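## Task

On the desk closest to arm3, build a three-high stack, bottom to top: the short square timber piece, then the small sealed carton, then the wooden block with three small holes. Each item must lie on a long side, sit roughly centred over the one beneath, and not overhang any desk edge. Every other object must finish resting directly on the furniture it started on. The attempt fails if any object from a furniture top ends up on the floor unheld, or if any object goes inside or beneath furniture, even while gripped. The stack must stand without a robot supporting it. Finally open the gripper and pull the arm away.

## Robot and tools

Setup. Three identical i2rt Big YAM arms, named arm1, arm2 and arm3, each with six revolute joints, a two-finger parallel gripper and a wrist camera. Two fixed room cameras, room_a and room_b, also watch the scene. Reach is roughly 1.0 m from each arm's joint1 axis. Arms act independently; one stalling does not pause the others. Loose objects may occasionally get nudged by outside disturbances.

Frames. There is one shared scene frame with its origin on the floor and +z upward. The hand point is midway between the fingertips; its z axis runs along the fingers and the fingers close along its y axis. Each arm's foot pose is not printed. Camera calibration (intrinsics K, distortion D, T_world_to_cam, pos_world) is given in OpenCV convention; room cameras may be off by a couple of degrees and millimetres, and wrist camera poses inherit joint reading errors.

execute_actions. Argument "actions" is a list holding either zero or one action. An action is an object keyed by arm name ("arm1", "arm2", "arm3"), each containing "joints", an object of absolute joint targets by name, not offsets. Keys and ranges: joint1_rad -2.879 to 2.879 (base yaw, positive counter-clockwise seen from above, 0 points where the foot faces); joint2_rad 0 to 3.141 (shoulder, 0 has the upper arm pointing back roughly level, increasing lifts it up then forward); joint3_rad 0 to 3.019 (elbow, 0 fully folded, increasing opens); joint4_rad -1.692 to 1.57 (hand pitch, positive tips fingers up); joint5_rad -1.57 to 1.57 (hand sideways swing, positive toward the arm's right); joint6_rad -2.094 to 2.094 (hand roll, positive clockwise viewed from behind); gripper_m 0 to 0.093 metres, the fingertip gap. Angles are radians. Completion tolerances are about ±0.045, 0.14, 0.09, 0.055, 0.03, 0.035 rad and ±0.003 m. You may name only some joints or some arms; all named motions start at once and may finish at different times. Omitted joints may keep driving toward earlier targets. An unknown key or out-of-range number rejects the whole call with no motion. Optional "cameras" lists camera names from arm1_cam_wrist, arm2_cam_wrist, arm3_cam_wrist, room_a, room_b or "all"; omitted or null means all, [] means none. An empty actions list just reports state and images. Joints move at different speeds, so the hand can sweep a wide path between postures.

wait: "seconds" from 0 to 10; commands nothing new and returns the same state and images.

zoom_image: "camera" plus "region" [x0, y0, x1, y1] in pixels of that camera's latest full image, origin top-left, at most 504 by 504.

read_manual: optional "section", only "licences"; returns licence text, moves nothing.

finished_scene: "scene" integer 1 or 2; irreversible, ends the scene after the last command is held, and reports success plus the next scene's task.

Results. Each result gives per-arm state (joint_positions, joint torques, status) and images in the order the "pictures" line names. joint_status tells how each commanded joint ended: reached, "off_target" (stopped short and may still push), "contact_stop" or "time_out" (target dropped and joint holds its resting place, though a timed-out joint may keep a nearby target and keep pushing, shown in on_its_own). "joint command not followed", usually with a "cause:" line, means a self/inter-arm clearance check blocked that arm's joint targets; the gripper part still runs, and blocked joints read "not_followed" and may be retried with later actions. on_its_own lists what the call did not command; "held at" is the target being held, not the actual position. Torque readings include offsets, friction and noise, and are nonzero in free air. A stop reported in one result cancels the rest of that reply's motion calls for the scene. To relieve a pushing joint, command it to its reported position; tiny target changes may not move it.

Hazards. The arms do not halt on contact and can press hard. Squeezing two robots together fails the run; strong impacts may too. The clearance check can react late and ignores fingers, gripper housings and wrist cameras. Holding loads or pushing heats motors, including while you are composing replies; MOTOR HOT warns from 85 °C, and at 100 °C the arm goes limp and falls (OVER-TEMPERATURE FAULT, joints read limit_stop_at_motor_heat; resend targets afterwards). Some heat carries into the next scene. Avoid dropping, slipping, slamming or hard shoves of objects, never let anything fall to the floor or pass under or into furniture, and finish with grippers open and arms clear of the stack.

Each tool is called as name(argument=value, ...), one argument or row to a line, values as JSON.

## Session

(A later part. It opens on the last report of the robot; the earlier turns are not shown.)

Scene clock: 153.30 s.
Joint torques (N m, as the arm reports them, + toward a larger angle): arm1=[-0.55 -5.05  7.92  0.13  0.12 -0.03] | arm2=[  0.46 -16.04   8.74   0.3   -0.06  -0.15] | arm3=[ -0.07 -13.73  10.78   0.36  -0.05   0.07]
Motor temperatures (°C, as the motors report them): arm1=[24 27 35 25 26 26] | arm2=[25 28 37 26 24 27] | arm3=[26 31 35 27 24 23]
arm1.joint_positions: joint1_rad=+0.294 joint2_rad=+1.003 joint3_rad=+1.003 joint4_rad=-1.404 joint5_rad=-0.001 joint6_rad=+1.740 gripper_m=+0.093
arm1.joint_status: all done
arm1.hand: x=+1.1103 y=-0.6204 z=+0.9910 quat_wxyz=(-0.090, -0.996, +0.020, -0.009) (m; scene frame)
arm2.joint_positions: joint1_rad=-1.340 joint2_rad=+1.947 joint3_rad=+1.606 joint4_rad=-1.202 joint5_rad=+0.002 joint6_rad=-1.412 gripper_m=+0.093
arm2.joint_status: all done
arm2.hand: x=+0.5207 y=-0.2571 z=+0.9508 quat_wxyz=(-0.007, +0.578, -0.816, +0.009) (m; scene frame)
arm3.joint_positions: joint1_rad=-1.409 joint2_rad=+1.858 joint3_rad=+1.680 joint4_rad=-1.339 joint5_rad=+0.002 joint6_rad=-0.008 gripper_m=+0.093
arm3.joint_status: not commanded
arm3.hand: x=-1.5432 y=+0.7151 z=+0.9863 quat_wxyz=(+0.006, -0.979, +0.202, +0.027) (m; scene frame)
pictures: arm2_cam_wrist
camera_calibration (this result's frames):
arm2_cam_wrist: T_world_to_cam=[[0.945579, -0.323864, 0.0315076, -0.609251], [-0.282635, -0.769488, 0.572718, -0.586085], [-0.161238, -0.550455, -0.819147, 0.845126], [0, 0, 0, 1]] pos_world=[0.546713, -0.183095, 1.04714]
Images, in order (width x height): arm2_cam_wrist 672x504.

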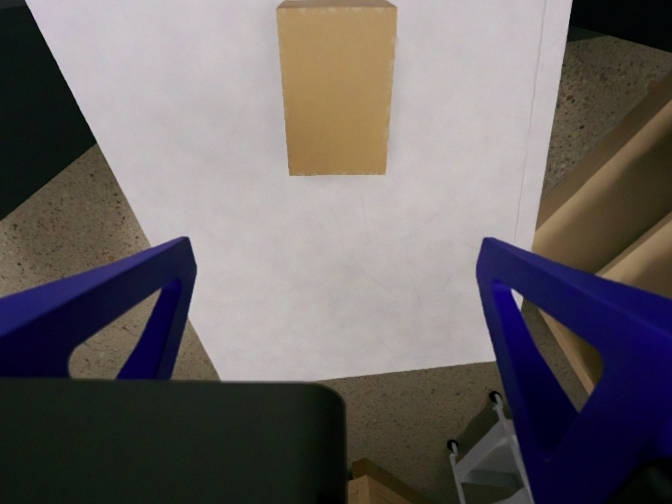

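execute_actions(
  actions=[
    {"arm2":{"joints":{"joint1_rad":-1.303,"joint6_rad":-1.37,"joint2_rad":2.08,"joint3_rad":1.585,"joint4_rad":-1.05}}},
  ],
  cameras=["arm2_cam_wrist"],
)

Scene clock: 164.70 s.
Joint torques (N m, as the arm reports them, + toward a larger angle): arm1=[-0.36 -4.97  7.9   0.13  0.12 -0.04] | arm2=[ -0.68 -15.84   7.02   0.52  -0.08   0.03] | arm3=[ -0.03 -13.78  10.79   0.35  -0.04   0.08]
Motor temperatures (°C, as the motors report them): arm1=[24 27 35 25 26 26] | arm2=[25 29 37 26 24 27] | arm3=[26 31 35 27 24 23]
arm1.joint_positions: joint1_rad=+0.294 joint2_rad=+1.003 joint3_rad=+1.003 joint4_rad=-1.404 joint5_rad=-0.001 joint6_rad=+1.740 gripper_m=+0.093
arm1.joint_status: not commanded
arm1.hand: x=+1.1103 y=-0.6204 z=+0.9910 quat_wxyz=(-0.090, -0.996, +0.020, -0.009) (m; scene frame)
arm2.joint_positions: joint1_rad=-1.301 joint2_rad=+2.075 joint3_rad=+1.588 joint4_rad=-1.061 joint5_rad=+0.002 joint6_rad=-1.379 gripper_m=+0.093
arm2.joint_status: all done
arm2.hand: x=+0.5405 y=-0.2368 z=+0.8714 quat_wxyz=(-0.006, +0.580, -0.814, +0.007) (m; scene frame)
arm3.joint_positions: joint1_rad=-1.409 joint2_rad=+1.858 joint3_rad=+1.680 joint4_rad=-1.339 joint5_rad=+0.002 joint6_rad=-0.008 gripper_m=+0.093
arm3.joint_status: not commanded
arm3.hand: x=-1.5432 y=+0.7151 z=+0.9863 quat_wxyz=(+0.006, -0.979, +0.202, +0.027) (m; scene frame)
pictures: arm2_cam_wrist
camera_calibration (this result's frames):
arm2_cam_wrist: T_world_to_cam=[[0.947776, -0.317769, 0.0272698, -0.614953], [-0.275365, -0.772158, 0.572666, -0.52391], [-0.160919, -0.550268, -0.819335, 0.794488], [0, 0, 0, 1]] pos_world=[0.566419, -0.162772, 0.967747]
Images, in order (width x height): arm2_cam_wrist 672x504.

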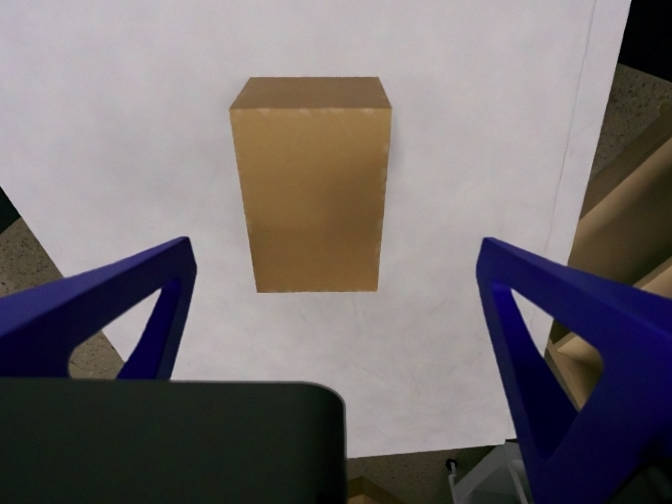

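execute_actions(
  actions=[
    {"arm2":{"joints":{"joint1_rad":-1.32,"joint2_rad":2.17,"joint3_rad":1.525,"joint4_rad":-0.915}}},
  ],
  cameras=["arm2_cam_wrist"],
)

Scene clock: 172.40 s.
Joint torques (N m, as the arm reports them, + toward a larger angle): arm1=[-0.4  -5.    7.91  0.14  0.12 -0.03] | arm2=[ -0.42 -16.59   6.22   0.55  -0.06   0.01] | arm3=[ -0.04 -13.76  10.79   0.37  -0.05   0.07]
Motor temperatures (°C, as the motors report them): arm1=[24 27 35 25 26 26] | arm2=[25 29 36 26 24 27] | arm3=[26 31 36 27 24 23]
arm1.joint_positions: joint1_rad=+0.294 joint2_rad=+1.003 joint3_rad=+1.003 joint4_rad=-1.404 joint5_rad=-0.001 joint6_rad=+1.740 gripper_m=+0.093
arm1.joint_status: not commanded
arm1.hand: x=+1.1103 y=-0.6204 z=+0.9910 quat_wxyz=(-0.090, -0.996, +0.020, -0.009) (m; scene frame)
arm2.joint_positions: joint1_rad=-1.316 joint2_rad=+2.160 joint3_rad=+1.530 joint4_rad=-0.926 joint5_rad=+0.002 joint6_rad=-1.379 gripper_m=+0.093
arm2.joint_status: all done
arm2.hand: x=+0.5326 y=-0.2448 z=+0.8037 quat_wxyz=(-0.003, +0.574, -0.819, +0.005) (m; scene frame)
arm3.joint_positions: joint1_rad=-1.409 joint2_rad=+1.858 joint3_rad=+1.680 joint4_rad=-1.339 joint5_rad=+0.002 joint6_rad=-0.008 gripper_m=+0.093
arm3.joint_status: not commanded
arm3.hand: x=-1.5432 y=+0.7151 z=+0.9863 quat_wxyz=(+0.006, -0.979, +0.202, +0.027) (m; scene frame)
pictures: arm2_cam_wrist
camera_calibration (this result's frames):
arm2_cam_wrist: T_world_to_cam=[[0.942991, -0.33223, 0.0198052, -0.603119], [-0.282808, -0.768499, 0.573958, -0.489651], [-0.175466, -0.546838, -0.818645, 0.741314], [0, 0, 0, 1]] pos_world=[0.560333, -0.171292, 0.899857]
Images, in order (width x height): arm2_cam_wrist 672x504.

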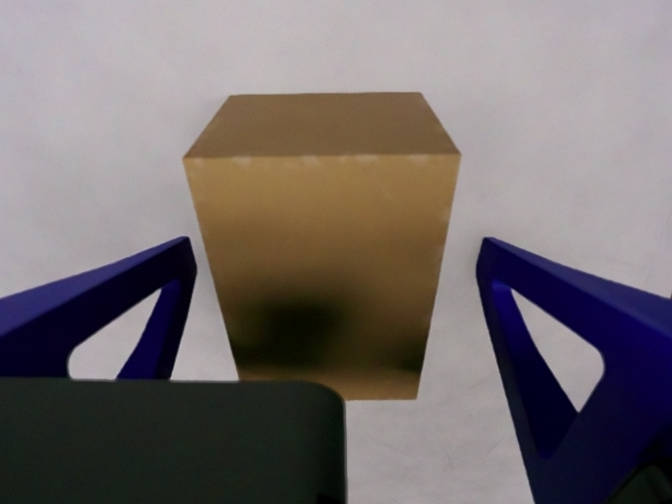

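execute_actions(
  actions=[
    {"arm2":{"joints":{"joint2_rad":2.21}}},
  ],
  cameras=[],
)

execute_actions(
  actions=[
    {"arm2":{"joints":{"gripper_m":0.045}}},
  ],
  cameras=[],
)

execute_actions(
  actions=[
    {"arm2":{"joints":{"joint2_rad":1.86,"joint3_rad":1.62,"joint4_rad":-1.31,"joint1_rad":-1.0}}},
  ],
  cameras=[],
)

execute_actions(
  actions=[
    {"arm2":{"joints":{"joint1_rad":1.467,"joint6_rad":0.12}}},
  ],
  cameras=["arm2_cam_wrist"],
)

execute_actions(
  actions=[
    {"arm2":{"joints":{"joint2_rad":2.04,"joint3_rad":1.46,"joint4_rad":-0.95}}},
  ],
  cameras=["arm2_cam_wrist"],
)

Scene clock: 191.63 s.
Joint torques (N m, as the arm reports them, + toward a larger angle): arm1=[-0.38 -4.98  7.91  0.13  0.12 -0.03] | arm2=[ -0.61 -14.45   6.03   0.6   -0.08   0.  ] | arm3=[ -0.03 -13.77  10.78   0.34  -0.04   0.08]
Motor temperatures (°C, as the motors report them): arm1=[24 26 35 25 26 26] | arm2=[25 29 35 26 24 27] | arm3=[26 31 36 27 24 23]
arm1.joint_positions: joint1_rad=+0.294 joint2_rad=+1.003 joint3_rad=+1.003 joint4_rad=-1.404 joint5_rad=-0.001 joint6_rad=+1.740 gripper_m=+0.093
arm1.joint_status: not commanded
arm1.hand: x=+1.1103 y=-0.6204 z=+0.9910 quat_wxyz=(-0.090, -0.996, +0.020, -0.009) (m; scene frame)
arm2.joint_positions: joint1_rad=-1.316 joint2_rad=+2.180 joint3_rad=+1.530 joint4_rad=-0.926 joint5_rad=+0.002 joint6_rad=-1.379 gripper_m=+0.093
arm2.joint_status: all done
arm2.hand: x=+0.5286 y=-0.2442 z=+0.7922 quat_wxyz=(+0.004, +0.574, -0.819, -0.002) (m; scene frame)
arm3.joint_positions: joint1_rad=-1.409 joint2_rad=+1.858 joint3_rad=+1.680 joint4_rad=-1.339 joint5_rad=+0.002 joint6_rad=-0.008 gripper_m=+0.093
arm3.joint_status: not commanded
arm3.hand: x=-1.5432 y=+0.7151 z=+0.9863 quat_wxyz=(+0.006, -0.979, +0.202, +0.027) (m; scene frame)
pictures: none
No camera images: the call's "cameras" was empty. Leave "cameras" out to get every camera's image.

Scene clock: 192.23 s.
Joint torques (N m, as the arm reports them, + toward a larger angle): arm1=[-0.36 -4.95  7.91  0.14  0.12 -0.03] | arm2=[ -0.51 -15.11   6.03   0.57  -0.05   0.01] | arm3=[ -0.04 -13.7   10.78   0.36  -0.04   0.08]
Motor temperatures (°C, as the motors report them): arm1=[24 26 35 25 26 26] | arm2=[25 29 35 26 24 27] | arm3=[26 31 36 27 24 23]
arm1.joint_positions: joint1_rad=+0.294 joint2_rad=+1.003 joint3_rad=+1.003 joint4_rad=-1.404 joint5_rad=-0.001 joint6_rad=+1.740 gripper_m=+0.093
arm1.joint_status: not commanded
arm1.hand: x=+1.1103 y=-0.6204 z=+0.9910 quat_wxyz=(-0.090, -0.996, +0.020, -0.009) (m; scene frame)
arm2.joint_positions: joint1_rad=-1.316 joint2_rad=+2.180 joint3_rad=+1.530 joint4_rad=-0.925 joint5_rad=+0.001 joint6_rad=-1.378 gripper_m=+0.059
arm2.joint_status: gripper_m off_target (ended at +0.059, target +0.045)
arm2.hand: x=+0.5289 y=-0.2442 z=+0.7922 quat_wxyz=(+0.004, +0.574, -0.819, -0.002) (m; scene frame)
arm3.joint_positions: joint1_rad=-1.409 joint2_rad=+1.858 joint3_rad=+1.680 joint4_rad=-1.339 joint5_rad=+0.002 joint6_rad=-0.008 gripper_m=+0.093
arm3.joint_status: not commanded
arm3.hand: x=-1.5432 y=+0.7151 z=+0.9863 quat_wxyz=(+0.006, -0.979, +0.202, +0.027) (m; scene frame)
pictures: none
No camera images: the call's "cameras" was empty. Leave "cameras" out to get every camera's image.

Scene clock: 193.67 s.
Joint torques (N m, as the arm reports them, + toward a larger angle): arm1=[-0.39 -4.92  7.9   0.14  0.11 -0.03] | arm2=[  0.36 -14.33   9.21  -0.14   0.03   0.  ] | arm3=[  0.   -13.77  10.79   0.36  -0.04   0.08]
Motor temperatures (°C, as the motors report them): arm1=[24 26 35 25 26 26] | arm2=[25 29 36 26 24 27] | arm3=[26 31 36 27 24 23]
arm1.joint_positions: joint1_rad=+0.294 joint2_rad=+1.003 joint3_rad=+1.003 joint4_rad=-1.404 joint5_rad=-0.001 joint6_rad=+1.740 gripper_m=+0.093
arm1.joint_status: not commanded
arm1.hand: x=+1.1103 y=-0.6204 z=+0.9910 quat_wxyz=(-0.090, -0.996, +0.020, -0.009) (m; scene frame)
arm2.joint_positions: joint1_rad=-1.007 joint2_rad=+1.849 joint3_rad=+1.602 joint4_rad=-1.299 joint5_rad=-0.002 joint6_rad=-1.378 gripper_m=+0.059
arm2.joint_status: all done
arm2.hand: x=+0.5006 y=-0.0640 z=+1.0035 quat_wxyz=(-0.008, +0.693, -0.721, +0.005) (m; scene frame)
arm3.joint_positions: joint1_rad=-1.409 joint2_rad=+1.858 joint3_rad=+1.680 joint4_rad=-1.339 joint5_rad=+0.002 joint6_rad=-0.008 gripper_m=+0.093
arm3.joint_status: not commanded
arm3.hand: x=-1.5432 y=+0.7151 z=+0.9863 quat_wxyz=(+0.006, -0.979, +0.202, +0.027) (m; scene frame)
pictures: none
No camera images: the call's "cameras" was empty. Leave "cameras" out to get every camera's image.

Scene clock: 196.13 s.
Joint torques (N m, as the arm reports them, + toward a larger angle): arm1=[-0.38 -4.99  7.9   0.14  0.12 -0.03] | arm2=[ -0.08 -14.66   9.35  -0.05   0.14   0.  ] | arm3=[ -0.01 -13.72  10.79   0.36  -0.04   0.08]
Motor temperatures (°C, as the motors report them): arm1=[24 26 35 25 26 26] | arm2=[25 29 36 26 24 27] | arm3=[26 31 36 27 24 23]
arm1.joint_positions: joint1_rad=+0.294 joint2_rad=+1.003 joint3_rad=+1.003 joint4_rad=-1.404 joint5_rad=-0.001 joint6_rad=+1.740 gripper_m=+0.093
arm1.joint_status: not commanded
arm1.hand: x=+1.1103 y=-0.6204 z=+0.9910 quat_wxyz=(-0.090, -0.996, +0.020, -0.009) (m; scene frame)
arm2.joint_positions: joint1_rad=+1.472 joint2_rad=+1.850 joint3_rad=+1.602 joint4_rad=-1.299 joint5_rad=-0.002 joint6_rad=+0.111 gripper_m=+0.059
arm2.joint_status: all done
arm2.hand: x=-0.5558 y=+0.1259 z=+1.0086 quat_wxyz=(+0.000, +0.952, -0.305, -0.014) (m; scene frame)
arm3.joint_positions: joint1_rad=-1.409 joint2_rad=+1.858 joint3_rad=+1.680 joint4_rad=-1.339 joint5_rad=+0.002 joint6_rad=-0.008 gripper_m=+0.093
arm3.joint_status: not commanded
arm3.hand: x=-1.5432 y=+0.7151 z=+0.9863 quat_wxyz=(+0.006, -0.979, +0.202, +0.027) (m; scene frame)
pictures: arm2_cam_wrist
camera_calibration (this result's frames):
arm2_cam_wrist: T_world_to_cam=[[0.574135, 0.818759, 0.00141159, 0.210899], [0.683138, -0.479983, 0.550399, -0.105931], [0.451322, -0.315039, -0.8349, 1.25644], [0, 0, 0, 1]] pos_world=[-0.615779, 0.172309, 1.10701]
Images, in order (width x height): arm2_cam_wrist 672x504.

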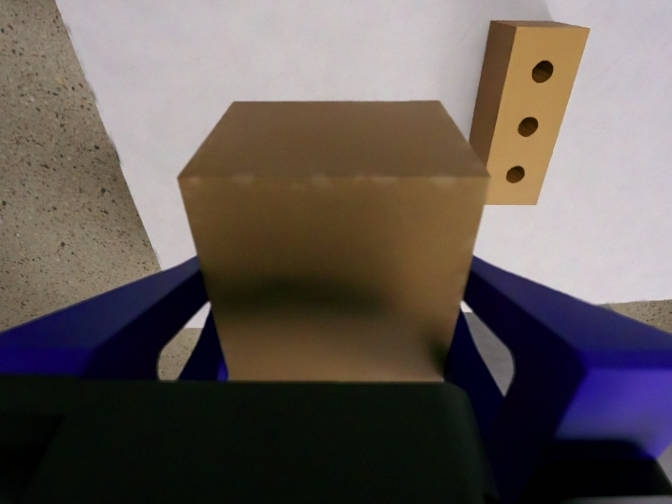

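Scene clock: 197.37 s.
Joint torques (N m, as the arm reports them, + toward a larger angle): arm1=[-0.38 -4.98  7.9   0.14  0.11 -0.04] | arm2=[ -0.58 -16.77   7.51   0.69   0.16   0.01] | arm3=[ -0.01 -13.77  10.79   0.35  -0.05   0.08]
Motor temperatures (°C, as the motors report them): arm1=[24 26 35 25 26 26] | arm2=[25 29 36 26 24 27] | arm3=[26 31 36 27 24 23]
arm1.joint_positions: joint1_rad=+0.294 joint2_rad=+1.003 joint3_rad=+1.003 joint4_rad=-1.404 joint5_rad=-0.001 joint6_rad=+1.740 gripper_m=+0.093
arm1.joint_status: not commanded
arm1.hand: x=+1.1103 y=-0.6204 z=+0.9910 quat_wxyz=(-0.090, -0.996, +0.020, -0.009) (m; scene frame)
arm2.joint_positions: joint1_rad=+1.472 joint2_rad=+2.051 joint3_rad=+1.450 joint4_rad=-0.961 joint5_rad=-0.002 joint6_rad=+0.111 gripper_m=+0.059
arm2.joint_status: all done
arm2.hand: x=-0.5622 y=+0.1289 z=+0.8453 quat_wxyz=(+0.001, +0.952, -0.305, -0.007) (m; scene frame)
arm3.joint_positions: joint1_rad=-1.409 joint2_rad=+1.858 joint3_rad=+1.680 joint4_rad=-1.339 joint5_rad=+0.002 joint6_rad=-0.008 gripper_m=+0.093
arm3.joint_status: not commanded
arm3.hand: x=-1.5432 y=+0.7151 z=+0.9863 quat_wxyz=(+0.006, -0.979, +0.202, +0.027) (m; scene frame)
pictures: arm2_cam_wrist
camera_calibration (this result's frames):
arm2_cam_wrist: T_world_to_cam=[[0.574377, 0.818585, 0.00300544, 0.211175], [0.675375, -0.475959, 0.563322, -0.0260294], [0.462558, -0.321529, -0.826232, 1.12375], [0, 0, 0, 1]] pos_world=[-0.623515, 0.176067, 0.94251]
Images, in order (width x height): arm2_cam_wrist 672x504.

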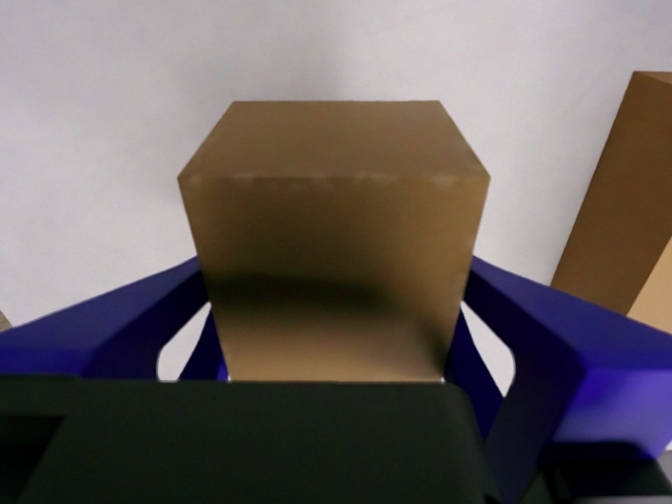

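execute_actions(
  actions=[
    {"arm2":{"joints":{"joint2_rad":2.13,"joint4_rad":-0.915}},"arm3":{"joints":{"joint1_rad":0.2}}},
  ],
  cameras=[],
)

Scene clock: 202.90 s.
Joint torques (N m, as the arm reports them, + toward a larger angle): arm1=[-0.39 -4.97  7.9   0.13  0.12 -0.03] | arm2=[ -0.51 -15.19   7.24   0.59   0.16   0.01] | arm3=[ -1.49 -13.93  10.74   0.34   0.1    0.07]
Motor temperatures (°C, as the motors report them): arm1=[24 26 35 25 26 26] | arm2=[25 29 36 26 24 27] | arm3=[26 31 36 27 24 23]
arm1.joint_positions: joint1_rad=+0.294 joint2_rad=+1.003 joint3_rad=+1.003 joint4_rad=-1.404 joint5_rad=-0.001 joint6_rad=+1.740 gripper_m=+0.093
arm1.joint_status: not commanded
arm1.hand: x=+1.1103 y=-0.6204 z=+0.9910 quat_wxyz=(-0.090, -0.996, +0.020, -0.009) (m; scene frame)
arm2.joint_positions: joint1_rad=+1.471 joint2_rad=+2.115 joint3_rad=+1.450 joint4_rad=-0.923 joint5_rad=-0.002 joint6_rad=+0.112 gripper_m=+0.059
arm2.joint_status: all done
arm2.hand: x=-0.5605 y=+0.1283 z=+0.8097 quat_wxyz=(+0.004, +0.952, -0.306, +0.006) (m; scene frame)
arm3.joint_positions: joint1_rad=+0.208 joint2_rad=+1.865 joint3_rad=+1.680 joint4_rad=-1.339 joint5_rad=-0.002 joint6_rad=-0.008 gripper_m=+0.093
arm3.joint_status: all done
arm3.hand: x=-1.2198 y=-0.0652 z=+0.9829 quat_wxyz=(-0.014, -0.822, -0.569, +0.021) (m; scene frame)
pictures: none
No camera images: the call's "cameras" was empty. Leave "cameras" out to get every camera's image.

execute_actions(
  actions=[
    {"arm2":{"joints":{"gripper_m":0.093}}},
  ],
  cameras=[],
)

execute_actions(
  actions=[
    {"arm2":{"joints":{"joint2_rad":1.86,"joint3_rad":1.62,"joint4_rad":-1.31}}},
  ],
  cameras=[],
)

execute_actions(
  actions=[
    {"arm2":{"joints":{"joint1_rad":-0.5,"joint2_rad":1.0,"joint3_rad":1.0}},"arm3":{"joints":{"joint1_rad":0.8}}},
  ],
  cameras=[],
)

execute_actions(
  actions=[
    {"arm3":{"joints":{"joint1_rad":1.50,"joint2_rad":1.93,"joint3_rad":1.59,"joint4_rad":-1.185,"joint6_rad":-0.03}}},
  ],
  cameras=["arm3_cam_wrist"],
)

Scene clock: 213.67 s.
Joint torques (N m, as the arm reports them, + toward a larger angle): arm1=[-0.41 -5.01  7.91  0.13  0.11 -0.03] | arm2=[ -0.77 -15.17   7.36   0.56   0.15   0.  ] | arm3=[ -1.75 -14.4   10.77   0.33   0.1    0.08]
Motor temperatures (°C, as the motors report them): arm1=[24 26 35 25 26 26] | arm2=[25 29 36 26 24 27] | arm3=[26 31 36 27 24 23]
arm1.joint_positions: joint1_rad=+0.294 joint2_rad=+1.003 joint3_rad=+1.003 joint4_rad=-1.404 joint5_rad=-0.001 joint6_rad=+1.740 gripper_m=+0.093
arm1.joint_status: not commanded
arm1.hand: x=+1.1103 y=-0.6204 z=+0.9910 quat_wxyz=(-0.090, -0.996, +0.020, -0.009) (m; scene frame)
arm2.joint_positions: joint1_rad=+1.471 joint2_rad=+2.115 joint3_rad=+1.450 joint4_rad=-0.923 joint5_rad=-0.002 joint6_rad=+0.112 gripper_m=+0.093
arm2.joint_status: all done
arm2.hand: x=-0.5605 y=+0.1283 z=+0.8097 quat_wxyz=(+0.004, +0.952, -0.306, +0.006) (m; scene frame)
arm3.joint_positions: joint1_rad=+0.208 joint2_rad=+1.865 joint3_rad=+1.680 joint4_rad=-1.339 joint5_rad=-0.002 joint6_rad=-0.008 gripper_m=+0.093
arm3.joint_status: not commanded
arm3.hand: x=-1.2198 y=-0.0652 z=+0.9829 quat_wxyz=(-0.014, -0.822, -0.569, +0.021) (m; scene frame)
pictures: none
No camera images: the call's "cameras" was empty. Leave "cameras" out to get every camera's image.

Scene clock: 215.00 s.
Joint torques (N m, as the arm reports them, + toward a larger angle): arm1=[-0.41 -4.99  7.91  0.13  0.11 -0.03] | arm2=[ -0.37 -13.87   9.03  -0.01   0.16  -0.01] | arm3=[ -1.78 -14.39  10.76   0.35   0.1    0.07]
Motor temperatures (°C, as the motors report them): arm1=[24 26 35 25 26 26] | arm2=[25 29 36 26 24 27] | arm3=[26 31 36 27 24 23]
arm1.joint_positions: joint1_rad=+0.294 joint2_rad=+1.003 joint3_rad=+1.003 joint4_rad=-1.404 joint5_rad=-0.001 joint6_rad=+1.740 gripper_m=+0.093
arm1.joint_status: not commanded
arm1.hand: x=+1.1103 y=-0.6204 z=+0.9910 quat_wxyz=(-0.090, -0.996, +0.020, -0.009) (m; scene frame)
arm2.joint_positions: joint1_rad=+1.471 joint2_rad=+1.844 joint3_rad=+1.609 joint4_rad=-1.299 joint5_rad=-0.002 joint6_rad=+0.112 gripper_m=+0.093
arm2.joint_status: all done
arm2.hand: x=-0.5575 y=+0.1274 z=+1.0144 quat_wxyz=(-0.002, +0.952, -0.306, -0.021) (m; scene frame)
arm3.joint_positions: joint1_rad=+0.208 joint2_rad=+1.865 joint3_rad=+1.680 joint4_rad=-1.339 joint5_rad=-0.002 joint6_rad=-0.008 gripper_m=+0.093
arm3.joint_status: not commanded
arm3.hand: x=-1.2198 y=-0.0652 z=+0.9829 quat_wxyz=(-0.014, -0.822, -0.569, +0.021) (m; scene frame)
pictures: none
No camera images: the call's "cameras" was empty. Leave "cameras" out to get every camera's image.

Scene clock: 216.97 s.
Joint torques (N m, as the arm reports them, + toward a larger angle): arm1=[-0.38 -4.96  7.91  0.13  0.12 -0.03] | arm2=[-0.43 -4.23  7.43  0.41  0.07 -0.02] | arm3=[ -1.37 -14.35  10.77   0.34   0.11   0.07]
Motor temperatures (°C, as the motors report them): arm1=[24 26 35 25 26 26] | arm2=[25 29 36 26 24 27] | arm3=[26 31 36 27 24 23]
arm1.joint_positions: joint1_rad=+0.294 joint2_rad=+1.003 joint3_rad=+1.003 joint4_rad=-1.404 joint5_rad=-0.001 joint6_rad=+1.740 gripper_m=+0.093
arm1.joint_status: not commanded
arm1.hand: x=+1.1103 y=-0.6204 z=+0.9910 quat_wxyz=(-0.090, -0.996, +0.020, -0.009) (m; scene frame)
arm2.joint_positions: joint1_rad=-0.499 joint2_rad=+1.003 joint3_rad=+1.017 joint4_rad=-1.300 joint5_rad=+0.001 joint6_rad=+0.113 gripper_m=+0.093
arm2.joint_status: all done
arm2.hand: x=+0.1980 y=+0.0493 z=+1.1239 quat_wxyz=(-0.129, +0.268, -0.953, -0.054) (m; scene frame)
arm3.joint_positions: joint1_rad=+0.802 joint2_rad=+1.865 joint3_rad=+1.680 joint4_rad=-1.339 joint5_rad=-0.002 joint6_rad=-0.008 gripper_m=+0.093
arm3.joint_status: all done
arm3.hand: x=-0.8791 y=-0.0896 z=+0.9820 quat_wxyz=(-0.018, -0.620, -0.785, +0.016) (m; scene frame)
pictures: none
No camera images: the call's "cameras" was empty. Leave "cameras" out to get every camera's image.

Scene clock: 218.53 s.
Joint torques (N m, as the arm reports them, + toward a larger angle): arm1=[-0.33 -4.98  7.91  0.13  0.12 -0.03] | arm2=[-0.22 -4.21  7.48  0.47  0.06 -0.01] | arm3=[ -1.03 -15.54   8.42   0.93   0.11  -0.1 ]
Motor temperatures (°C, as the motors report them): arm1=[24 26 35 25 26 26] | arm2=[25 29 36 26 24 27] | arm3=[26 31 36 27 24 23]
arm1.joint_positions: joint1_rad=+0.294 joint2_rad=+1.003 joint3_rad=+1.003 joint4_rad=-1.404 joint5_rad=-0.001 joint6_rad=+1.740 gripper_m=+0.093
arm1.joint_status: not commanded
arm1.hand: x=+1.1103 y=-0.6204 z=+0.9910 quat_wxyz=(-0.090, -0.996, +0.020, -0.009) (m; scene frame)
arm2.joint_positions: joint1_rad=-0.499 joint2_rad=+1.003 joint3_rad=+1.017 joint4_rad=-1.300 joint5_rad=+0.001 joint6_rad=+0.113 gripper_m=+0.093
arm2.joint_status: not commanded
arm2.hand: x=+0.1980 y=+0.0493 z=+1.1239 quat_wxyz=(-0.129, +0.268, -0.953, -0.054) (m; scene frame)
arm3.joint_positions: joint1_rad=+1.503 joint2_rad=+1.938 joint3_rad=+1.590 joint4_rad=-1.191 joint5_rad=-0.002 joint6_rad=-0.021 gripper_m=+0.093
arm3.joint_status: all done
arm3.hand: x=-0.5396 y=+0.1258 z=+0.9069 quat_wxyz=(-0.014, -0.306, -0.952, +0.005) (m; scene frame)
pictures: arm3_cam_wrist
camera_calibration (this result's frames):
arm3_cam_wrist: T_world_to_cam=[[-0.565658, -0.824632, 0.0035057, -0.204585], [-0.682001, 0.470202, 0.560164, -0.930632], [-0.463578, 0.314471, -0.828374, 0.582933], [0, 0, 0, 1]] pos_world=[-0.480182, 0.0855621, 1.00491]
Images, in order (width x height): arm3_cam_wrist 672x504.

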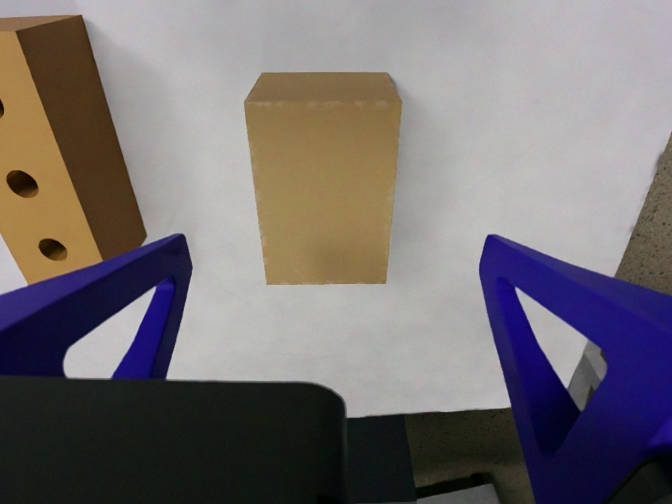

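execute_actions(
  actions=[
    {"arm3":{"joints":{"joint1_rad":1.522,"joint2_rad":2.015,"joint3_rad":1.49,"joint4_rad":-1.02}}},
  ],
  cameras=["arm3_cam_wrist"],
)

Scene clock: 228.67 s.
Joint torques (N m, as the arm reports them, + toward a larger angle): arm1=[-0.38 -5.    7.91  0.13  0.11 -0.03] | arm2=[-0.28 -4.08  7.47  0.44  0.07 -0.01] | arm3=[ -0.09 -15.46   8.32   1.25   0.11  -0.11]
Motor temperatures (°C, as the motors report them): arm1=[24 26 35 25 26 26] | arm2=[25 28 36 26 24 27] | arm3=[26 31 35 27 24 23]
arm1.joint_positions: joint1_rad=+0.294 joint2_rad=+1.003 joint3_rad=+1.003 joint4_rad=-1.404 joint5_rad=-0.001 joint6_rad=+1.740 gripper_m=+0.093
arm1.joint_status: not commanded
arm1.hand: x=+1.1103 y=-0.6204 z=+0.9910 quat_wxyz=(-0.090, -0.996, +0.020, -0.009) (m; scene frame)
arm2.joint_positions: joint1_rad=-0.499 joint2_rad=+1.003 joint3_rad=+1.017 joint4_rad=-1.300 joint5_rad=+0.001 joint6_rad=+0.113 gripper_m=+0.093
arm2.joint_status: not commanded
arm2.hand: x=+0.1980 y=+0.0493 z=+1.1239 quat_wxyz=(-0.129, +0.268, -0.953, -0.054) (m; scene frame)
arm3.joint_positions: joint1_rad=+1.513 joint2_rad=+2.022 joint3_rad=+1.484 joint4_rad=-1.032 joint5_rad=-0.002 joint6_rad=-0.021 gripper_m=+0.093
arm3.joint_status: all done
arm3.hand: x=-0.5456 y=+0.1377 z=+0.8237 quat_wxyz=(+0.000, -0.301, -0.953, +0.001) (m; scene frame)
pictures: arm3_cam_wrist
camera_calibration (this result's frames):
arm3_cam_wrist: T_world_to_cam=[[-0.556828, -0.830625, 0.00219609, -0.191172], [-0.673024, 0.452723, 0.584877, -0.906721], [-0.486808, 0.324198, -0.811119, 0.479324], [0, 0, 0, 1]] pos_world=[-0.483356, 0.0963054, 0.919529]
Images, in order (width x height): arm3_cam_wrist 672x504.

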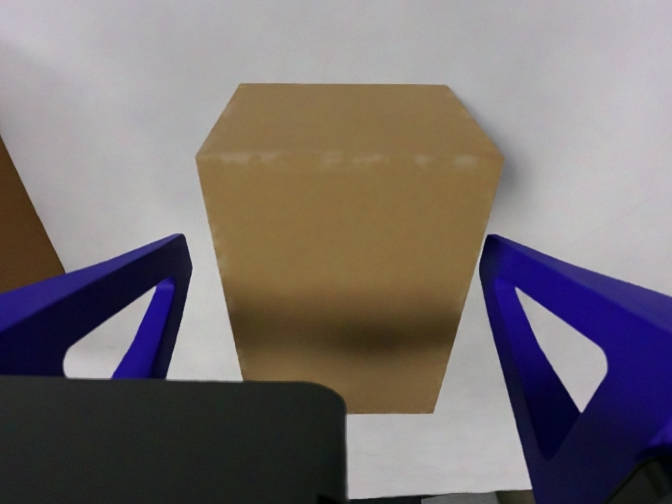

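execute_actions(
  actions=[
    {"arm3":{"joints":{"gripper_m":0.045}}},
  ],
  cameras=[],
)

execute_actions(
  actions=[
    {"arm3":{"joints":{"joint2_rad":1.90,"joint3_rad":1.68,"joint4_rad":-1.30}}},
  ],
  cameras=[],
)

execute_actions(
  actions=[
    {"arm3":{"joints":{"joint1_rad":-1.4,"joint6_rad":0.002}}},
  ],
  cameras=["arm3_cam_wrist"],
)

execute_actions(
  actions=[
    {"arm3":{"joints":{"joint2_rad":2.045,"joint3_rad":1.578,"joint4_rad":-1.045}}},
  ],
  cameras=["arm3_cam_wrist"],
)

Scene clock: 242.87 s.
Joint torques (N m, as the arm reports them, + toward a larger angle): arm1=[-0.37 -4.99  7.89  0.14  0.12 -0.04] | arm2=[-0.06 -4.12  7.44  0.42  0.07 -0.02] | arm3=[ -0.21 -15.78   8.26   1.13   0.09  -0.1 ]
Motor temperatures (°C, as the motors report them): arm1=[24 26 35 25 26 26] | arm2=[25 27 36 26 24 27] | arm3=[26 31 35 27 24 23]
arm1.joint_positions: joint1_rad=+0.294 joint2_rad=+1.003 joint3_rad=+1.003 joint4_rad=-1.404 joint5_rad=-0.001 joint6_rad=+1.740 gripper_m=+0.093
arm1.joint_status: not commanded
arm1.hand: x=+1.1103 y=-0.6204 z=+0.9910 quat_wxyz=(-0.090, -0.996, +0.020, -0.009) (m; scene frame)
arm2.joint_positions: joint1_rad=-0.499 joint2_rad=+1.003 joint3_rad=+1.017 joint4_rad=-1.300 joint5_rad=+0.001 joint6_rad=+0.113 gripper_m=+0.093
arm2.joint_status: not commanded
arm2.hand: x=+0.1980 y=+0.0493 z=+1.1239 quat_wxyz=(-0.129, +0.268, -0.953, -0.054) (m; scene frame)
arm3.joint_positions: joint1_rad=+1.513 joint2_rad=+2.022 joint3_rad=+1.484 joint4_rad=-1.032 joint5_rad=-0.001 joint6_rad=-0.021 gripper_m=+0.059
arm3.joint_status: gripper_m off_target (ended at +0.059, target +0.045)
arm3.hand: x=-0.5457 y=+0.1375 z=+0.8237 quat_wxyz=(+0.000, -0.301, -0.953, +0.001) (m; scene frame)
pictures: none
No camera images: the call's "cameras" was empty. Leave "cameras" out to get every camera's image.

Scene clock: 244.30 s.
Joint torques (N m, as the arm reports them, + toward a larger angle): arm1=[-0.42 -4.96  7.92  0.12  0.11 -0.04] | arm2=[-0.14 -4.27  7.46  0.4   0.06 -0.01] | arm3=[ -0.17 -15.23  12.34   0.28   0.08  -0.1 ]
Motor temperatures (°C, as the motors report them): arm1=[24 26 35 25 26 26] | arm2=[25 27 36 26 24 27] | arm3=[26 31 35 27 24 23]
arm1.joint_positions: joint1_rad=+0.294 joint2_rad=+1.003 joint3_rad=+1.003 joint4_rad=-1.404 joint5_rad=-0.001 joint6_rad=+1.740 gripper_m=+0.093
arm1.joint_status: not commanded
arm1.hand: x=+1.1103 y=-0.6204 z=+0.9910 quat_wxyz=(-0.090, -0.996, +0.020, -0.009) (m; scene frame)
arm2.joint_positions: joint1_rad=-0.499 joint2_rad=+1.003 joint3_rad=+1.017 joint4_rad=-1.300 joint5_rad=+0.001 joint6_rad=+0.113 gripper_m=+0.093
arm2.joint_status: not commanded
arm2.hand: x=+0.1980 y=+0.0493 z=+1.1239 quat_wxyz=(-0.129, +0.268, -0.953, -0.054) (m; scene frame)
arm3.joint_positions: joint1_rad=+1.513 joint2_rad=+1.905 joint3_rad=+1.638 joint4_rad=-1.289 joint5_rad=-0.001 joint6_rad=-0.021 gripper_m=+0.059
arm3.joint_status: all done
arm3.hand: x=-0.5406 y=+0.1343 z=+0.9429 quat_wxyz=(-0.006, -0.301, -0.953, +0.003) (m; scene frame)
pictures: none
No camera images: the call's "cameras" was empty. Leave "cameras" out to get every camera's image.

Scene clock: 246.87 s.
Joint torques (N m, as the arm reports them, + toward a larger angle): arm1=[-0.4  -5.    7.91  0.14  0.12 -0.04] | arm2=[-0.28 -4.11  7.49  0.41  0.06 -0.01] | arm3=[ -0.08 -15.28  12.38   0.3   -0.04   0.09]
Motor temperatures (°C, as the motors report them): arm1=[24 26 35 25 26 26] | arm2=[25 27 36 26 24 27] | arm3=[26 31 36 27 24 23]
arm1.joint_positions: joint1_rad=+0.294 joint2_rad=+1.003 joint3_rad=+1.003 joint4_rad=-1.404 joint5_rad=-0.001 joint6_rad=+1.740 gripper_m=+0.093
arm1.joint_status: not commanded
arm1.hand: x=+1.1103 y=-0.6204 z=+0.9910 quat_wxyz=(-0.090, -0.996, +0.020, -0.009) (m; scene frame)
arm2.joint_positions: joint1_rad=-0.499 joint2_rad=+1.003 joint3_rad=+1.017 joint4_rad=-1.300 joint5_rad=+0.001 joint6_rad=+0.113 gripper_m=+0.093
arm2.joint_status: not commanded
arm2.hand: x=+0.1980 y=+0.0493 z=+1.1239 quat_wxyz=(-0.129, +0.268, -0.953, -0.054) (m; scene frame)
arm3.joint_positions: joint1_rad=-1.409 joint2_rad=+1.905 joint3_rad=+1.638 joint4_rad=-1.289 joint5_rad=+0.002 joint6_rad=-0.007 gripper_m=+0.059
arm3.joint_status: all done
arm3.hand: x=-1.5423 y=+0.7145 z=+0.9444 quat_wxyz=(+0.001, -0.979, +0.202, +0.008) (m; scene frame)
pictures: arm3_cam_wrist
camera_calibration (this result's frames):
arm3_cam_wrist: T_world_to_cam=[[0.375792, 0.926703, 0.00124731, -0.0837033], [0.760002, -0.308961, 0.571787, 0.85744], [0.530262, -0.213925, -0.820401, 1.86686], [0, 0, 0, 1]] pos_world=[-1.61013, 0.741853, 1.04141]
Images, in order (width x height): arm3_cam_wrist 672x504.

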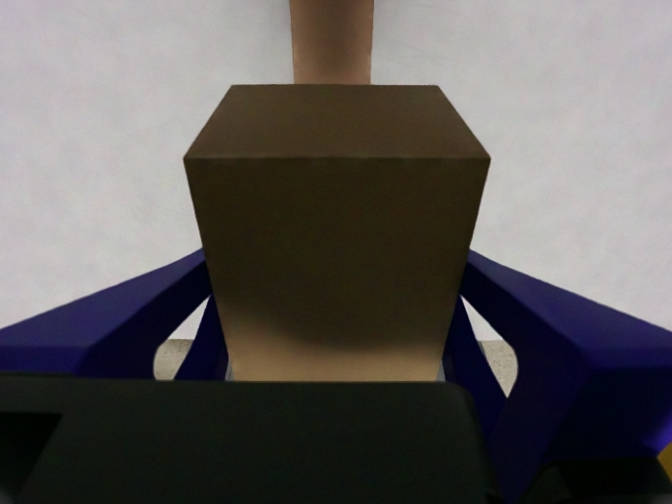

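Scene clock: 247.93 s.
Joint torques (N m, as the arm reports them, + toward a larger angle): arm1=[-0.39 -5.01  7.9   0.14  0.11 -0.04] | arm2=[-0.32 -4.19  7.41  0.41  0.05 -0.01] | arm3=[  0.   -17.8    9.18   1.31  -0.05   0.08]
Motor temperatures (°C, as the motors report them): arm1=[24 26 35 25 26 26] | arm2=[25 27 36 26 24 27] | arm3=[26 31 36 27 24 23]
arm1.joint_positions: joint1_rad=+0.294 joint2_rad=+1.003 joint3_rad=+1.003 joint4_rad=-1.404 joint5_rad=-0.001 joint6_rad=+1.740 gripper_m=+0.093
arm1.joint_status: not commanded
arm1.hand: x=+1.1103 y=-0.6204 z=+0.9910 quat_wxyz=(-0.090, -0.996, +0.020, -0.009) (m; scene frame)
arm2.joint_positions: joint1_rad=-0.499 joint2_rad=+1.003 joint3_rad=+1.017 joint4_rad=-1.300 joint5_rad=+0.001 joint6_rad=+0.113 gripper_m=+0.093
arm2.joint_status: not commanded
arm2.hand: x=+0.1980 y=+0.0493 z=+1.1239 quat_wxyz=(-0.129, +0.268, -0.953, -0.054) (m; scene frame)
arm3.joint_positions: joint1_rad=-1.409 joint2_rad=+2.072 joint3_rad=+1.562 joint4_rad=-1.057 joint5_rad=+0.002 joint6_rad=-0.007 gripper_m=+0.059
arm3.joint_status: all done
arm3.hand: x=-1.5567 y=+0.7205 z=+0.8229 quat_wxyz=(+0.000, -0.979, +0.202, +0.003) (m; scene frame)
pictures: arm3_cam_wrist
camera_calibration (this result's frames):
arm3_cam_wrist: T_world_to_cam=[[0.375753, 0.926719, 0.00093448, -0.0834783], [0.754378, -0.30646, 0.580514, 0.922], [0.53826, -0.217425, -0.81425, 1.78605], [0, 0, 0, 1]] pos_world=[-1.62553, 0.748249, 0.91914]
Images, in order (width x height): arm3_cam_wrist 672x504.

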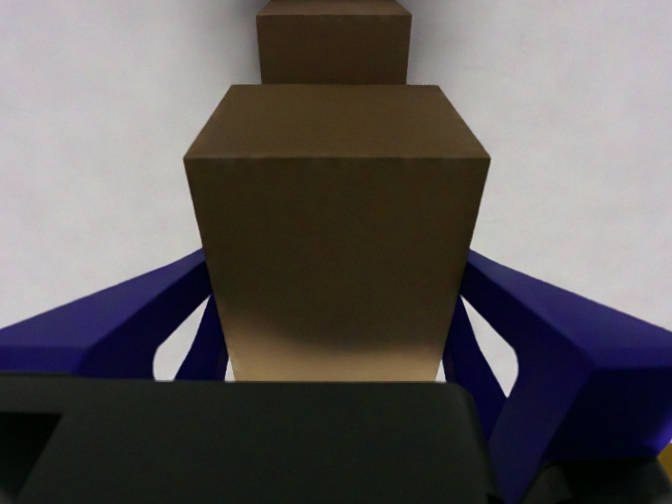

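execute_actions(
  actions=[
    {"arm3":{"joints":{"joint2_rad":2.12}}},
  ],
  cameras=[],
)

execute_actions(
  actions=[
    {"arm3":{"joints":{"joint2_rad":2.09,"gripper_m":0.093}}},
  ],
  cameras=[],
)

execute_actions(
  actions=[
    {"arm3":{"joints":{"joint2_rad":1.93,"joint3_rad":1.69,"joint4_rad":-1.29}}},
  ],
  cameras=["arm3_cam_wrist"],
)

execute_actions(
  actions=[
    {"arm3":{"joints":{"joint1_rad":1.722,"joint6_rad":0.205}}},
  ],
  cameras=["arm3_cam_wrist"],
)

Scene clock: 262.07 s.
Joint torques (N m, as the arm reports them, + toward a larger angle): arm1=[-0.35 -4.95  7.9   0.13  0.11 -0.04] | arm2=[-0.2  -4.    7.4   0.47  0.08 -0.01] | arm3=[  0.01 -14.16   9.1    0.98  -0.03   0.08]
Motor temperatures (°C, as the motors report them): arm1=[24 26 35 25 26 26] | arm2=[25 27 36 26 24 27] | arm3=[26 32 35 27 24 23]
arm1.joint_positions: joint1_rad=+0.294 joint2_rad=+1.003 joint3_rad=+1.003 joint4_rad=-1.404 joint5_rad=-0.001 joint6_rad=+1.740 gripper_m=+0.093
arm1.joint_status: not commanded
arm1.hand: x=+1.1103 y=-0.6204 z=+0.9910 quat_wxyz=(-0.090, -0.996, +0.020, -0.009) (m; scene frame)
arm2.joint_positions: joint1_rad=-0.499 joint2_rad=+1.003 joint3_rad=+1.017 joint4_rad=-1.300 joint5_rad=+0.001 joint6_rad=+0.113 gripper_m=+0.093
arm2.joint_status: not commanded
arm2.hand: x=+0.1980 y=+0.0493 z=+1.1239 quat_wxyz=(-0.129, +0.268, -0.953, -0.054) (m; scene frame)
arm3.joint_positions: joint1_rad=-1.409 joint2_rad=+2.095 joint3_rad=+1.562 joint4_rad=-1.053 joint5_rad=+0.002 joint6_rad=-0.007 gripper_m=+0.059
arm3.joint_status: all done
arm3.hand: x=-1.5547 y=+0.7195 z=+0.8093 quat_wxyz=(-0.002, -0.979, +0.202, -0.007) (m; scene frame)
pictures: none
No camera images: the call's "cameras" was empty. Leave "cameras" out to get every camera's image.

Scene clock: 263.00 s.
Joint torques (N m, as the arm reports them, + toward a larger angle): arm1=[-0.4  -4.99  7.9   0.13  0.11 -0.03] | arm2=[-0.32 -4.2   7.45  0.48  0.06 -0.01] | arm3=[ -0.03 -16.93   9.14   1.03  -0.04   0.08]
Motor temperatures (°C, as the motors report them): arm1=[24 26 35 25 26 26] | arm2=[25 27 36 26 24 27] | arm3=[26 32 35 27 24 23]
arm1.joint_positions: joint1_rad=+0.294 joint2_rad=+1.003 joint3_rad=+1.003 joint4_rad=-1.404 joint5_rad=-0.001 joint6_rad=+1.740 gripper_m=+0.093
arm1.joint_status: not commanded
arm1.hand: x=+1.1103 y=-0.6204 z=+0.9910 quat_wxyz=(-0.090, -0.996, +0.020, -0.009) (m; scene frame)
arm2.joint_positions: joint1_rad=-0.499 joint2_rad=+1.003 joint3_rad=+1.017 joint4_rad=-1.300 joint5_rad=+0.001 joint6_rad=+0.113 gripper_m=+0.093
arm2.joint_status: not commanded
arm2.hand: x=+0.1980 y=+0.0493 z=+1.1239 quat_wxyz=(-0.129, +0.268, -0.953, -0.054) (m; scene frame)
arm3.joint_positions: joint1_rad=-1.409 joint2_rad=+2.095 joint3_rad=+1.562 joint4_rad=-1.053 joint5_rad=+0.002 joint6_rad=-0.007 gripper_m=+0.093
arm3.joint_status: all done
arm3.hand: x=-1.5547 y=+0.7195 z=+0.8093 quat_wxyz=(-0.002, -0.979, +0.202, -0.007) (m; scene frame)
pictures: none
No camera images: the call's "cameras" was empty. Leave "cameras" out to get every camera's image.

Scene clock: 264.10 s.
Joint torques (N m, as the arm reports them, + toward a larger angle): arm1=[-0.31 -4.96  7.9   0.13  0.11 -0.04] | arm2=[-0.36 -4.12  7.48  0.41  0.06 -0.01] | arm3=[  0.01 -13.75  11.99   0.29  -0.03   0.08]
Motor temperatures (°C, as the motors report them): arm1=[24 26 35 25 26 26] | arm2=[25 27 36 26 24 27] | arm3=[26 32 36 27 24 23]
arm1.joint_positions: joint1_rad=+0.294 joint2_rad=+1.003 joint3_rad=+1.003 joint4_rad=-1.404 joint5_rad=-0.001 joint6_rad=+1.740 gripper_m=+0.093
arm1.joint_status: not commanded
arm1.hand: x=+1.1103 y=-0.6204 z=+0.9910 quat_wxyz=(-0.090, -0.996, +0.020, -0.009) (m; scene frame)
arm2.joint_positions: joint1_rad=-0.499 joint2_rad=+1.003 joint3_rad=+1.017 joint4_rad=-1.300 joint5_rad=+0.001 joint6_rad=+0.113 gripper_m=+0.093
arm2.joint_status: not commanded
arm2.hand: x=+0.1980 y=+0.0493 z=+1.1239 quat_wxyz=(-0.129, +0.268, -0.953, -0.054) (m; scene frame)
arm3.joint_positions: joint1_rad=-1.409 joint2_rad=+1.922 joint3_rad=+1.656 joint4_rad=-1.279 joint5_rad=+0.002 joint6_rad=-0.007 gripper_m=+0.093
arm3.joint_status: all done
arm3.hand: x=-1.5499 y=+0.7178 z=+0.9411 quat_wxyz=(+0.002, -0.979, +0.203, +0.013) (m; scene frame)
pictures: arm3_cam_wrist
camera_calibration (this result's frames):
arm3_cam_wrist: T_world_to_cam=[[0.376528, 0.926405, 0.00113604, -0.0824067], [0.765003, -0.311619, 0.563616, 0.883484], [0.522491, -0.211348, -0.826036, 1.86031], [0, 0, 0, 1]] pos_world=[-1.61684, 0.744827, 1.03883]
Images, in order (width x height): arm3_cam_wrist 672x504.

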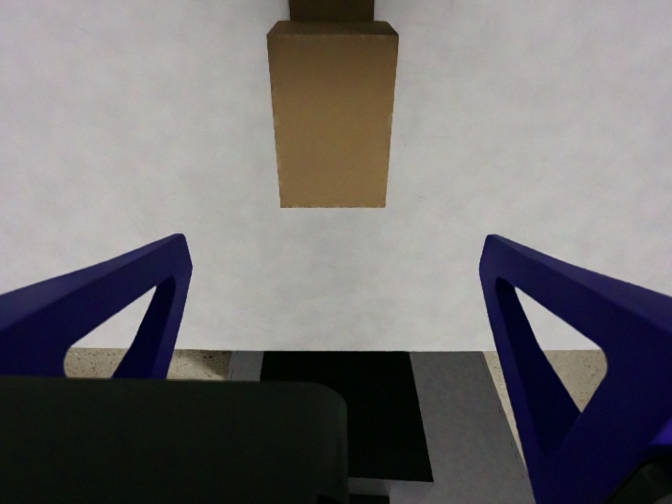

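Scene clock: 266.77 s.
Joint torques (N m, as the arm reports them, + toward a larger angle): arm1=[-0.41 -4.94  7.91  0.12  0.11 -0.03] | arm2=[-0.16 -4.19  7.41  0.36  0.07  0.  ] | arm3=[ -1.95 -14.59  11.72   0.31   0.1    0.11]
Motor temperatures (°C, as the motors report them): arm1=[24 26 35 25 26 26] | arm2=[25 27 36 26 24 27] | arm3=[26 32 36 27 24 23]
arm1.joint_positions: joint1_rad=+0.294 joint2_rad=+1.003 joint3_rad=+1.003 joint4_rad=-1.404 joint5_rad=-0.001 joint6_rad=+1.740 gripper_m=+0.093
arm1.joint_status: not commanded
arm1.hand: x=+1.1103 y=-0.6204 z=+0.9910 quat_wxyz=(-0.090, -0.996, +0.020, -0.009) (m; scene frame)
arm2.joint_positions: joint1_rad=-0.499 joint2_rad=+1.003 joint3_rad=+1.017 joint4_rad=-1.300 joint5_rad=+0.001 joint6_rad=+0.113 gripper_m=+0.093
arm2.joint_status: not commanded
arm2.hand: x=+0.1980 y=+0.0493 z=+1.1239 quat_wxyz=(-0.129, +0.268, -0.953, -0.054) (m; scene frame)
arm3.joint_positions: joint1_rad=+1.731 joint2_rad=+1.922 joint3_rad=+1.656 joint4_rad=-1.279 joint5_rad=-0.001 joint6_rad=+0.194 gripper_m=+0.093
arm3.joint_status: all done
arm3.hand: x=-0.4696 y=+0.2405 z=+0.9392 quat_wxyz=(-0.011, -0.300, -0.954, +0.002) (m; scene frame)
pictures: arm3_cam_wrist
camera_calibration (this result's frames):
arm3_cam_wrist: T_world_to_cam=[[-0.554249, -0.83235, -0.00131812, -0.058781], [-0.686359, 0.456138, 0.566436, -0.959404], [-0.470871, 0.314851, -0.824105, 0.598559], [0, 0, 0, 1]] pos_world=[-0.409231, 0.200238, 1.03664]
Images, in order (width x height): arm3_cam_wrist 672x504.

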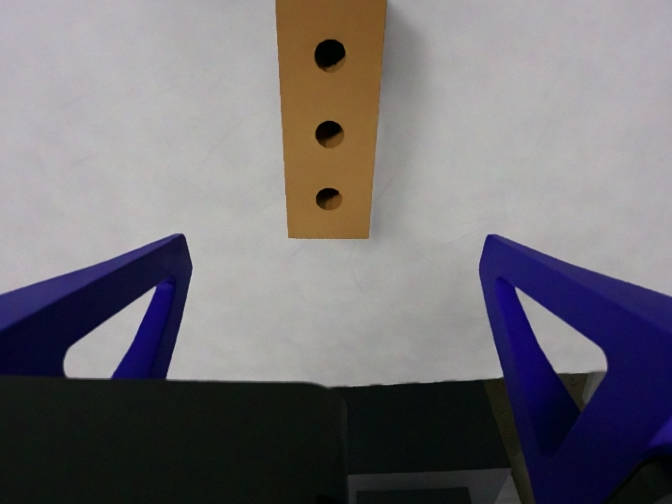

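execute_actions(
  actions=[
    {"arm3":{"joints":{"joint2_rad":2.042,"joint3_rad":1.572,"joint4_rad":-1.05}}},
  ],
  cameras=["arm3_cam_wrist"],
)

execute_actions(
  actions=[
    {"arm3":{"joints":{"gripper_m":0.025}}},
  ],
  cameras=[],
)

execute_actions(
  actions=[
    {"arm3":{"joints":{"joint2_rad":1.88,"joint3_rad":1.71,"joint4_rad":-1.35}}},
  ],
  cameras=[],
)

execute_actions(
  actions=[
    {"arm3":{"joints":{"joint1_rad":-1.4,"joint6_rad":-0.017}}},
  ],
  cameras=["arm3_cam_wrist"],
)

Scene clock: 278.03 s.
Joint torques (N m, as the arm reports them, + toward a larger angle): arm1=[-0.37 -5.03  7.91  0.14  0.11 -0.03] | arm2=[-0.31 -4.15  7.47  0.41  0.06  0.  ] | arm3=[ -1.9  -16.82   8.59   1.22   0.1    0.1 ]
Motor temperatures (°C, as the motors report them): arm1=[24 26 35 25 26 26] | arm2=[25 27 36 26 24 27] | arm3=[26 32 36 27 24 23]
arm1.joint_positions: joint1_rad=+0.294 joint2_rad=+1.003 joint3_rad=+1.003 joint4_rad=-1.404 joint5_rad=-0.001 joint6_rad=+1.740 gripper_m=+0.093
arm1.joint_status: not commanded
arm1.hand: x=+1.1103 y=-0.6204 z=+0.9910 quat_wxyz=(-0.090, -0.996, +0.020, -0.009) (m; scene frame)
arm2.joint_positions: joint1_rad=-0.499 joint2_rad=+1.003 joint3_rad=+1.017 joint4_rad=-1.300 joint5_rad=+0.001 joint6_rad=+0.113 gripper_m=+0.093
arm2.joint_status: not commanded
arm2.hand: x=+0.1980 y=+0.0493 z=+1.1239 quat_wxyz=(-0.129, +0.268, -0.953, -0.054) (m; scene frame)
arm3.joint_positions: joint1_rad=+1.731 joint2_rad=+2.059 joint3_rad=+1.561 joint4_rad=-1.063 joint5_rad=-0.001 joint6_rad=+0.194 gripper_m=+0.093
arm3.joint_status: all done
arm3.hand: x=-0.4633 y=+0.2374 z=+0.8282 quat_wxyz=(-0.005, -0.300, -0.954, +0.001) (m; scene frame)
pictures: arm3_cam_wrist
camera_calibration (this result's frames):
arm3_cam_wrist: T_world_to_cam=[[-0.554283, -0.832328, 0.00102796, -0.0600088], [-0.679155, 0.452992, 0.577535, -0.895909], [-0.481164, 0.31942, -0.816366, 0.498748], [0, 0, 0, 1]] pos_world=[-0.401744, 0.196583, 0.924641]
Images, in order (width x height): arm3_cam_wrist 672x504.

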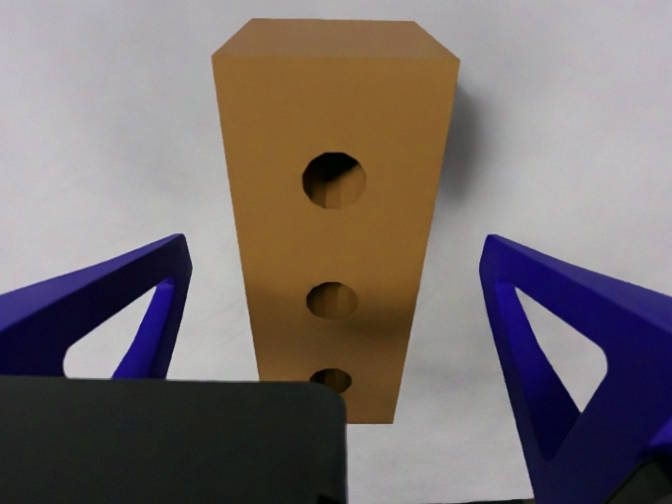

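Scene clock: 278.70 s.
Joint torques (N m, as the arm reports them, + toward a larger angle): arm1=[-0.35 -5.    7.89  0.14  0.12 -0.03] | arm2=[-0.18 -3.96  7.45  0.46  0.06 -0.01] | arm3=[ -1.87 -17.1    8.85   1.13   0.12   0.09]
Motor temperatures (°C, as the motors report them): arm1=[24 26 35 25 26 26] | arm2=[25 27 36 26 24 27] | arm3=[26 32 36 27 24 23]
arm1.joint_positions: joint1_rad=+0.294 joint2_rad=+1.003 joint3_rad=+1.003 joint4_rad=-1.404 joint5_rad=-0.001 joint6_rad=+1.740 gripper_m=+0.093
arm1.joint_status: not commanded
arm1.hand: x=+1.1103 y=-0.6204 z=+0.9910 quat_wxyz=(-0.090, -0.996, +0.020, -0.009) (m; scene frame)
arm2.joint_positions: joint1_rad=-0.499 joint2_rad=+1.003 joint3_rad=+1.017 joint4_rad=-1.300 joint5_rad=+0.001 joint6_rad=+0.113 gripper_m=+0.093
arm2.joint_status: not commanded
arm2.hand: x=+0.1980 y=+0.0493 z=+1.1239 quat_wxyz=(-0.129, +0.268, -0.953, -0.054) (m; scene frame)
arm3.joint_positions: joint1_rad=+1.731 joint2_rad=+2.059 joint3_rad=+1.561 joint4_rad=-1.061 joint5_rad=-0.002 joint6_rad=+0.195 gripper_m=+0.044
arm3.joint_status: gripper_m off_target (ended at +0.044, target +0.025)
arm3.hand: x=-0.4630 y=+0.2373 z=+0.8282 quat_wxyz=(-0.005, -0.301, -0.954, +0.001) (m; scene frame)
pictures: none
No camera images: the call's "cameras" was empty. Leave "cameras" out to get every camera's image.

Scene clock: 279.77 s.
Joint torques (N m, as the arm reports them, + toward a larger angle): arm1=[-0.4  -4.95  7.91  0.13  0.11 -0.04] | arm2=[-0.4  -4.07  7.45  0.42  0.06  0.  ] | arm3=[ -1.95 -15.13  12.64   0.41   0.12   0.09]
Motor temperatures (°C, as the motors report them): arm1=[24 26 35 25 26 26] | arm2=[25 27 36 26 24 27] | arm3=[26 32 36 27 24 23]
arm1.joint_positions: joint1_rad=+0.294 joint2_rad=+1.003 joint3_rad=+1.003 joint4_rad=-1.404 joint5_rad=-0.001 joint6_rad=+1.740 gripper_m=+0.093
arm1.joint_status: not commanded
arm1.hand: x=+1.1103 y=-0.6204 z=+0.9910 quat_wxyz=(-0.090, -0.996, +0.020, -0.009) (m; scene frame)
arm2.joint_positions: joint1_rad=-0.499 joint2_rad=+1.003 joint3_rad=+1.017 joint4_rad=-1.300 joint5_rad=+0.001 joint6_rad=+0.113 gripper_m=+0.093
arm2.joint_status: not commanded
arm2.hand: x=+0.1980 y=+0.0493 z=+1.1239 quat_wxyz=(-0.129, +0.268, -0.953, -0.054) (m; scene frame)
arm3.joint_positions: joint1_rad=+1.731 joint2_rad=+1.883 joint3_rad=+1.666 joint4_rad=-1.340 joint5_rad=-0.002 joint6_rad=+0.195 gripper_m=+0.044
arm3.joint_status: all done
arm3.hand: x=-0.4800 y=+0.2453 z=+0.9648 quat_wxyz=(-0.006, -0.301, -0.954, +0.001) (m; scene frame)
pictures: none
No camera images: the call's "cameras" was empty. Leave "cameras" out to get every camera's image.

Scene clock: 282.47 s.
Joint torques (N m, as the arm reports them, + toward a larger angle): arm1=[-0.36 -4.97  7.91  0.13  0.12 -0.03] | arm2=[-0.3  -4.12  7.45  0.4   0.07  0.  ] | arm3=[  0.06 -15.24  12.72   0.31  -0.05  -0.13]
Motor temperatures (°C, as the motors report them): arm1=[24 26 35 25 26 26] | arm2=[25 27 36 26 24 27] | arm3=[26 32 37 27 24 23]
arm1.joint_positions: joint1_rad=+0.294 joint2_rad=+1.003 joint3_rad=+1.003 joint4_rad=-1.404 joint5_rad=-0.001 joint6_rad=+1.740 gripper_m=+0.093
arm1.joint_status: not commanded
arm1.hand: x=+1.1103 y=-0.6204 z=+0.9910 quat_wxyz=(-0.090, -0.996, +0.020, -0.009) (m; scene frame)
arm2.joint_positions: joint1_rad=-0.499 joint2_rad=+1.003 joint3_rad=+1.017 joint4_rad=-1.300 joint5_rad=+0.001 joint6_rad=+0.113 gripper_m=+0.093
arm2.joint_status: not commanded
arm2.hand: x=+0.1980 y=+0.0493 z=+1.1239 quat_wxyz=(-0.129, +0.268, -0.953, -0.054) (m; scene frame)
arm3.joint_positions: joint1_rad=-1.409 joint2_rad=+1.885 joint3_rad=+1.666 joint4_rad=-1.340 joint5_rad=+0.002 joint6_rad=-0.006 gripper_m=+0.044
arm3.joint_status: all done
arm3.hand: x=-1.5393 y=+0.7133 z=+0.9656 quat_wxyz=(+0.001, -0.979, +0.203, +0.006) (m; scene frame)
pictures: arm3_cam_wrist
camera_calibration (this result's frames):
arm3_cam_wrist: T_world_to_cam=[[0.376839, 0.926278, 0.00113185, -0.0816688], [0.757853, -0.309021, 0.574599, 0.836701], [0.532588, -0.215674, -0.818434, 1.88534], [0, 0, 0, 1]] pos_world=[-1.60743, 0.740823, 1.06235]
Images, in order (width x height): arm3_cam_wrist 672x504.

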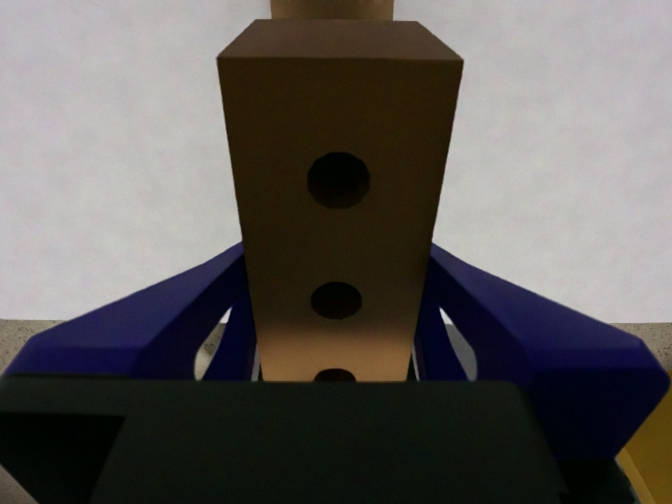

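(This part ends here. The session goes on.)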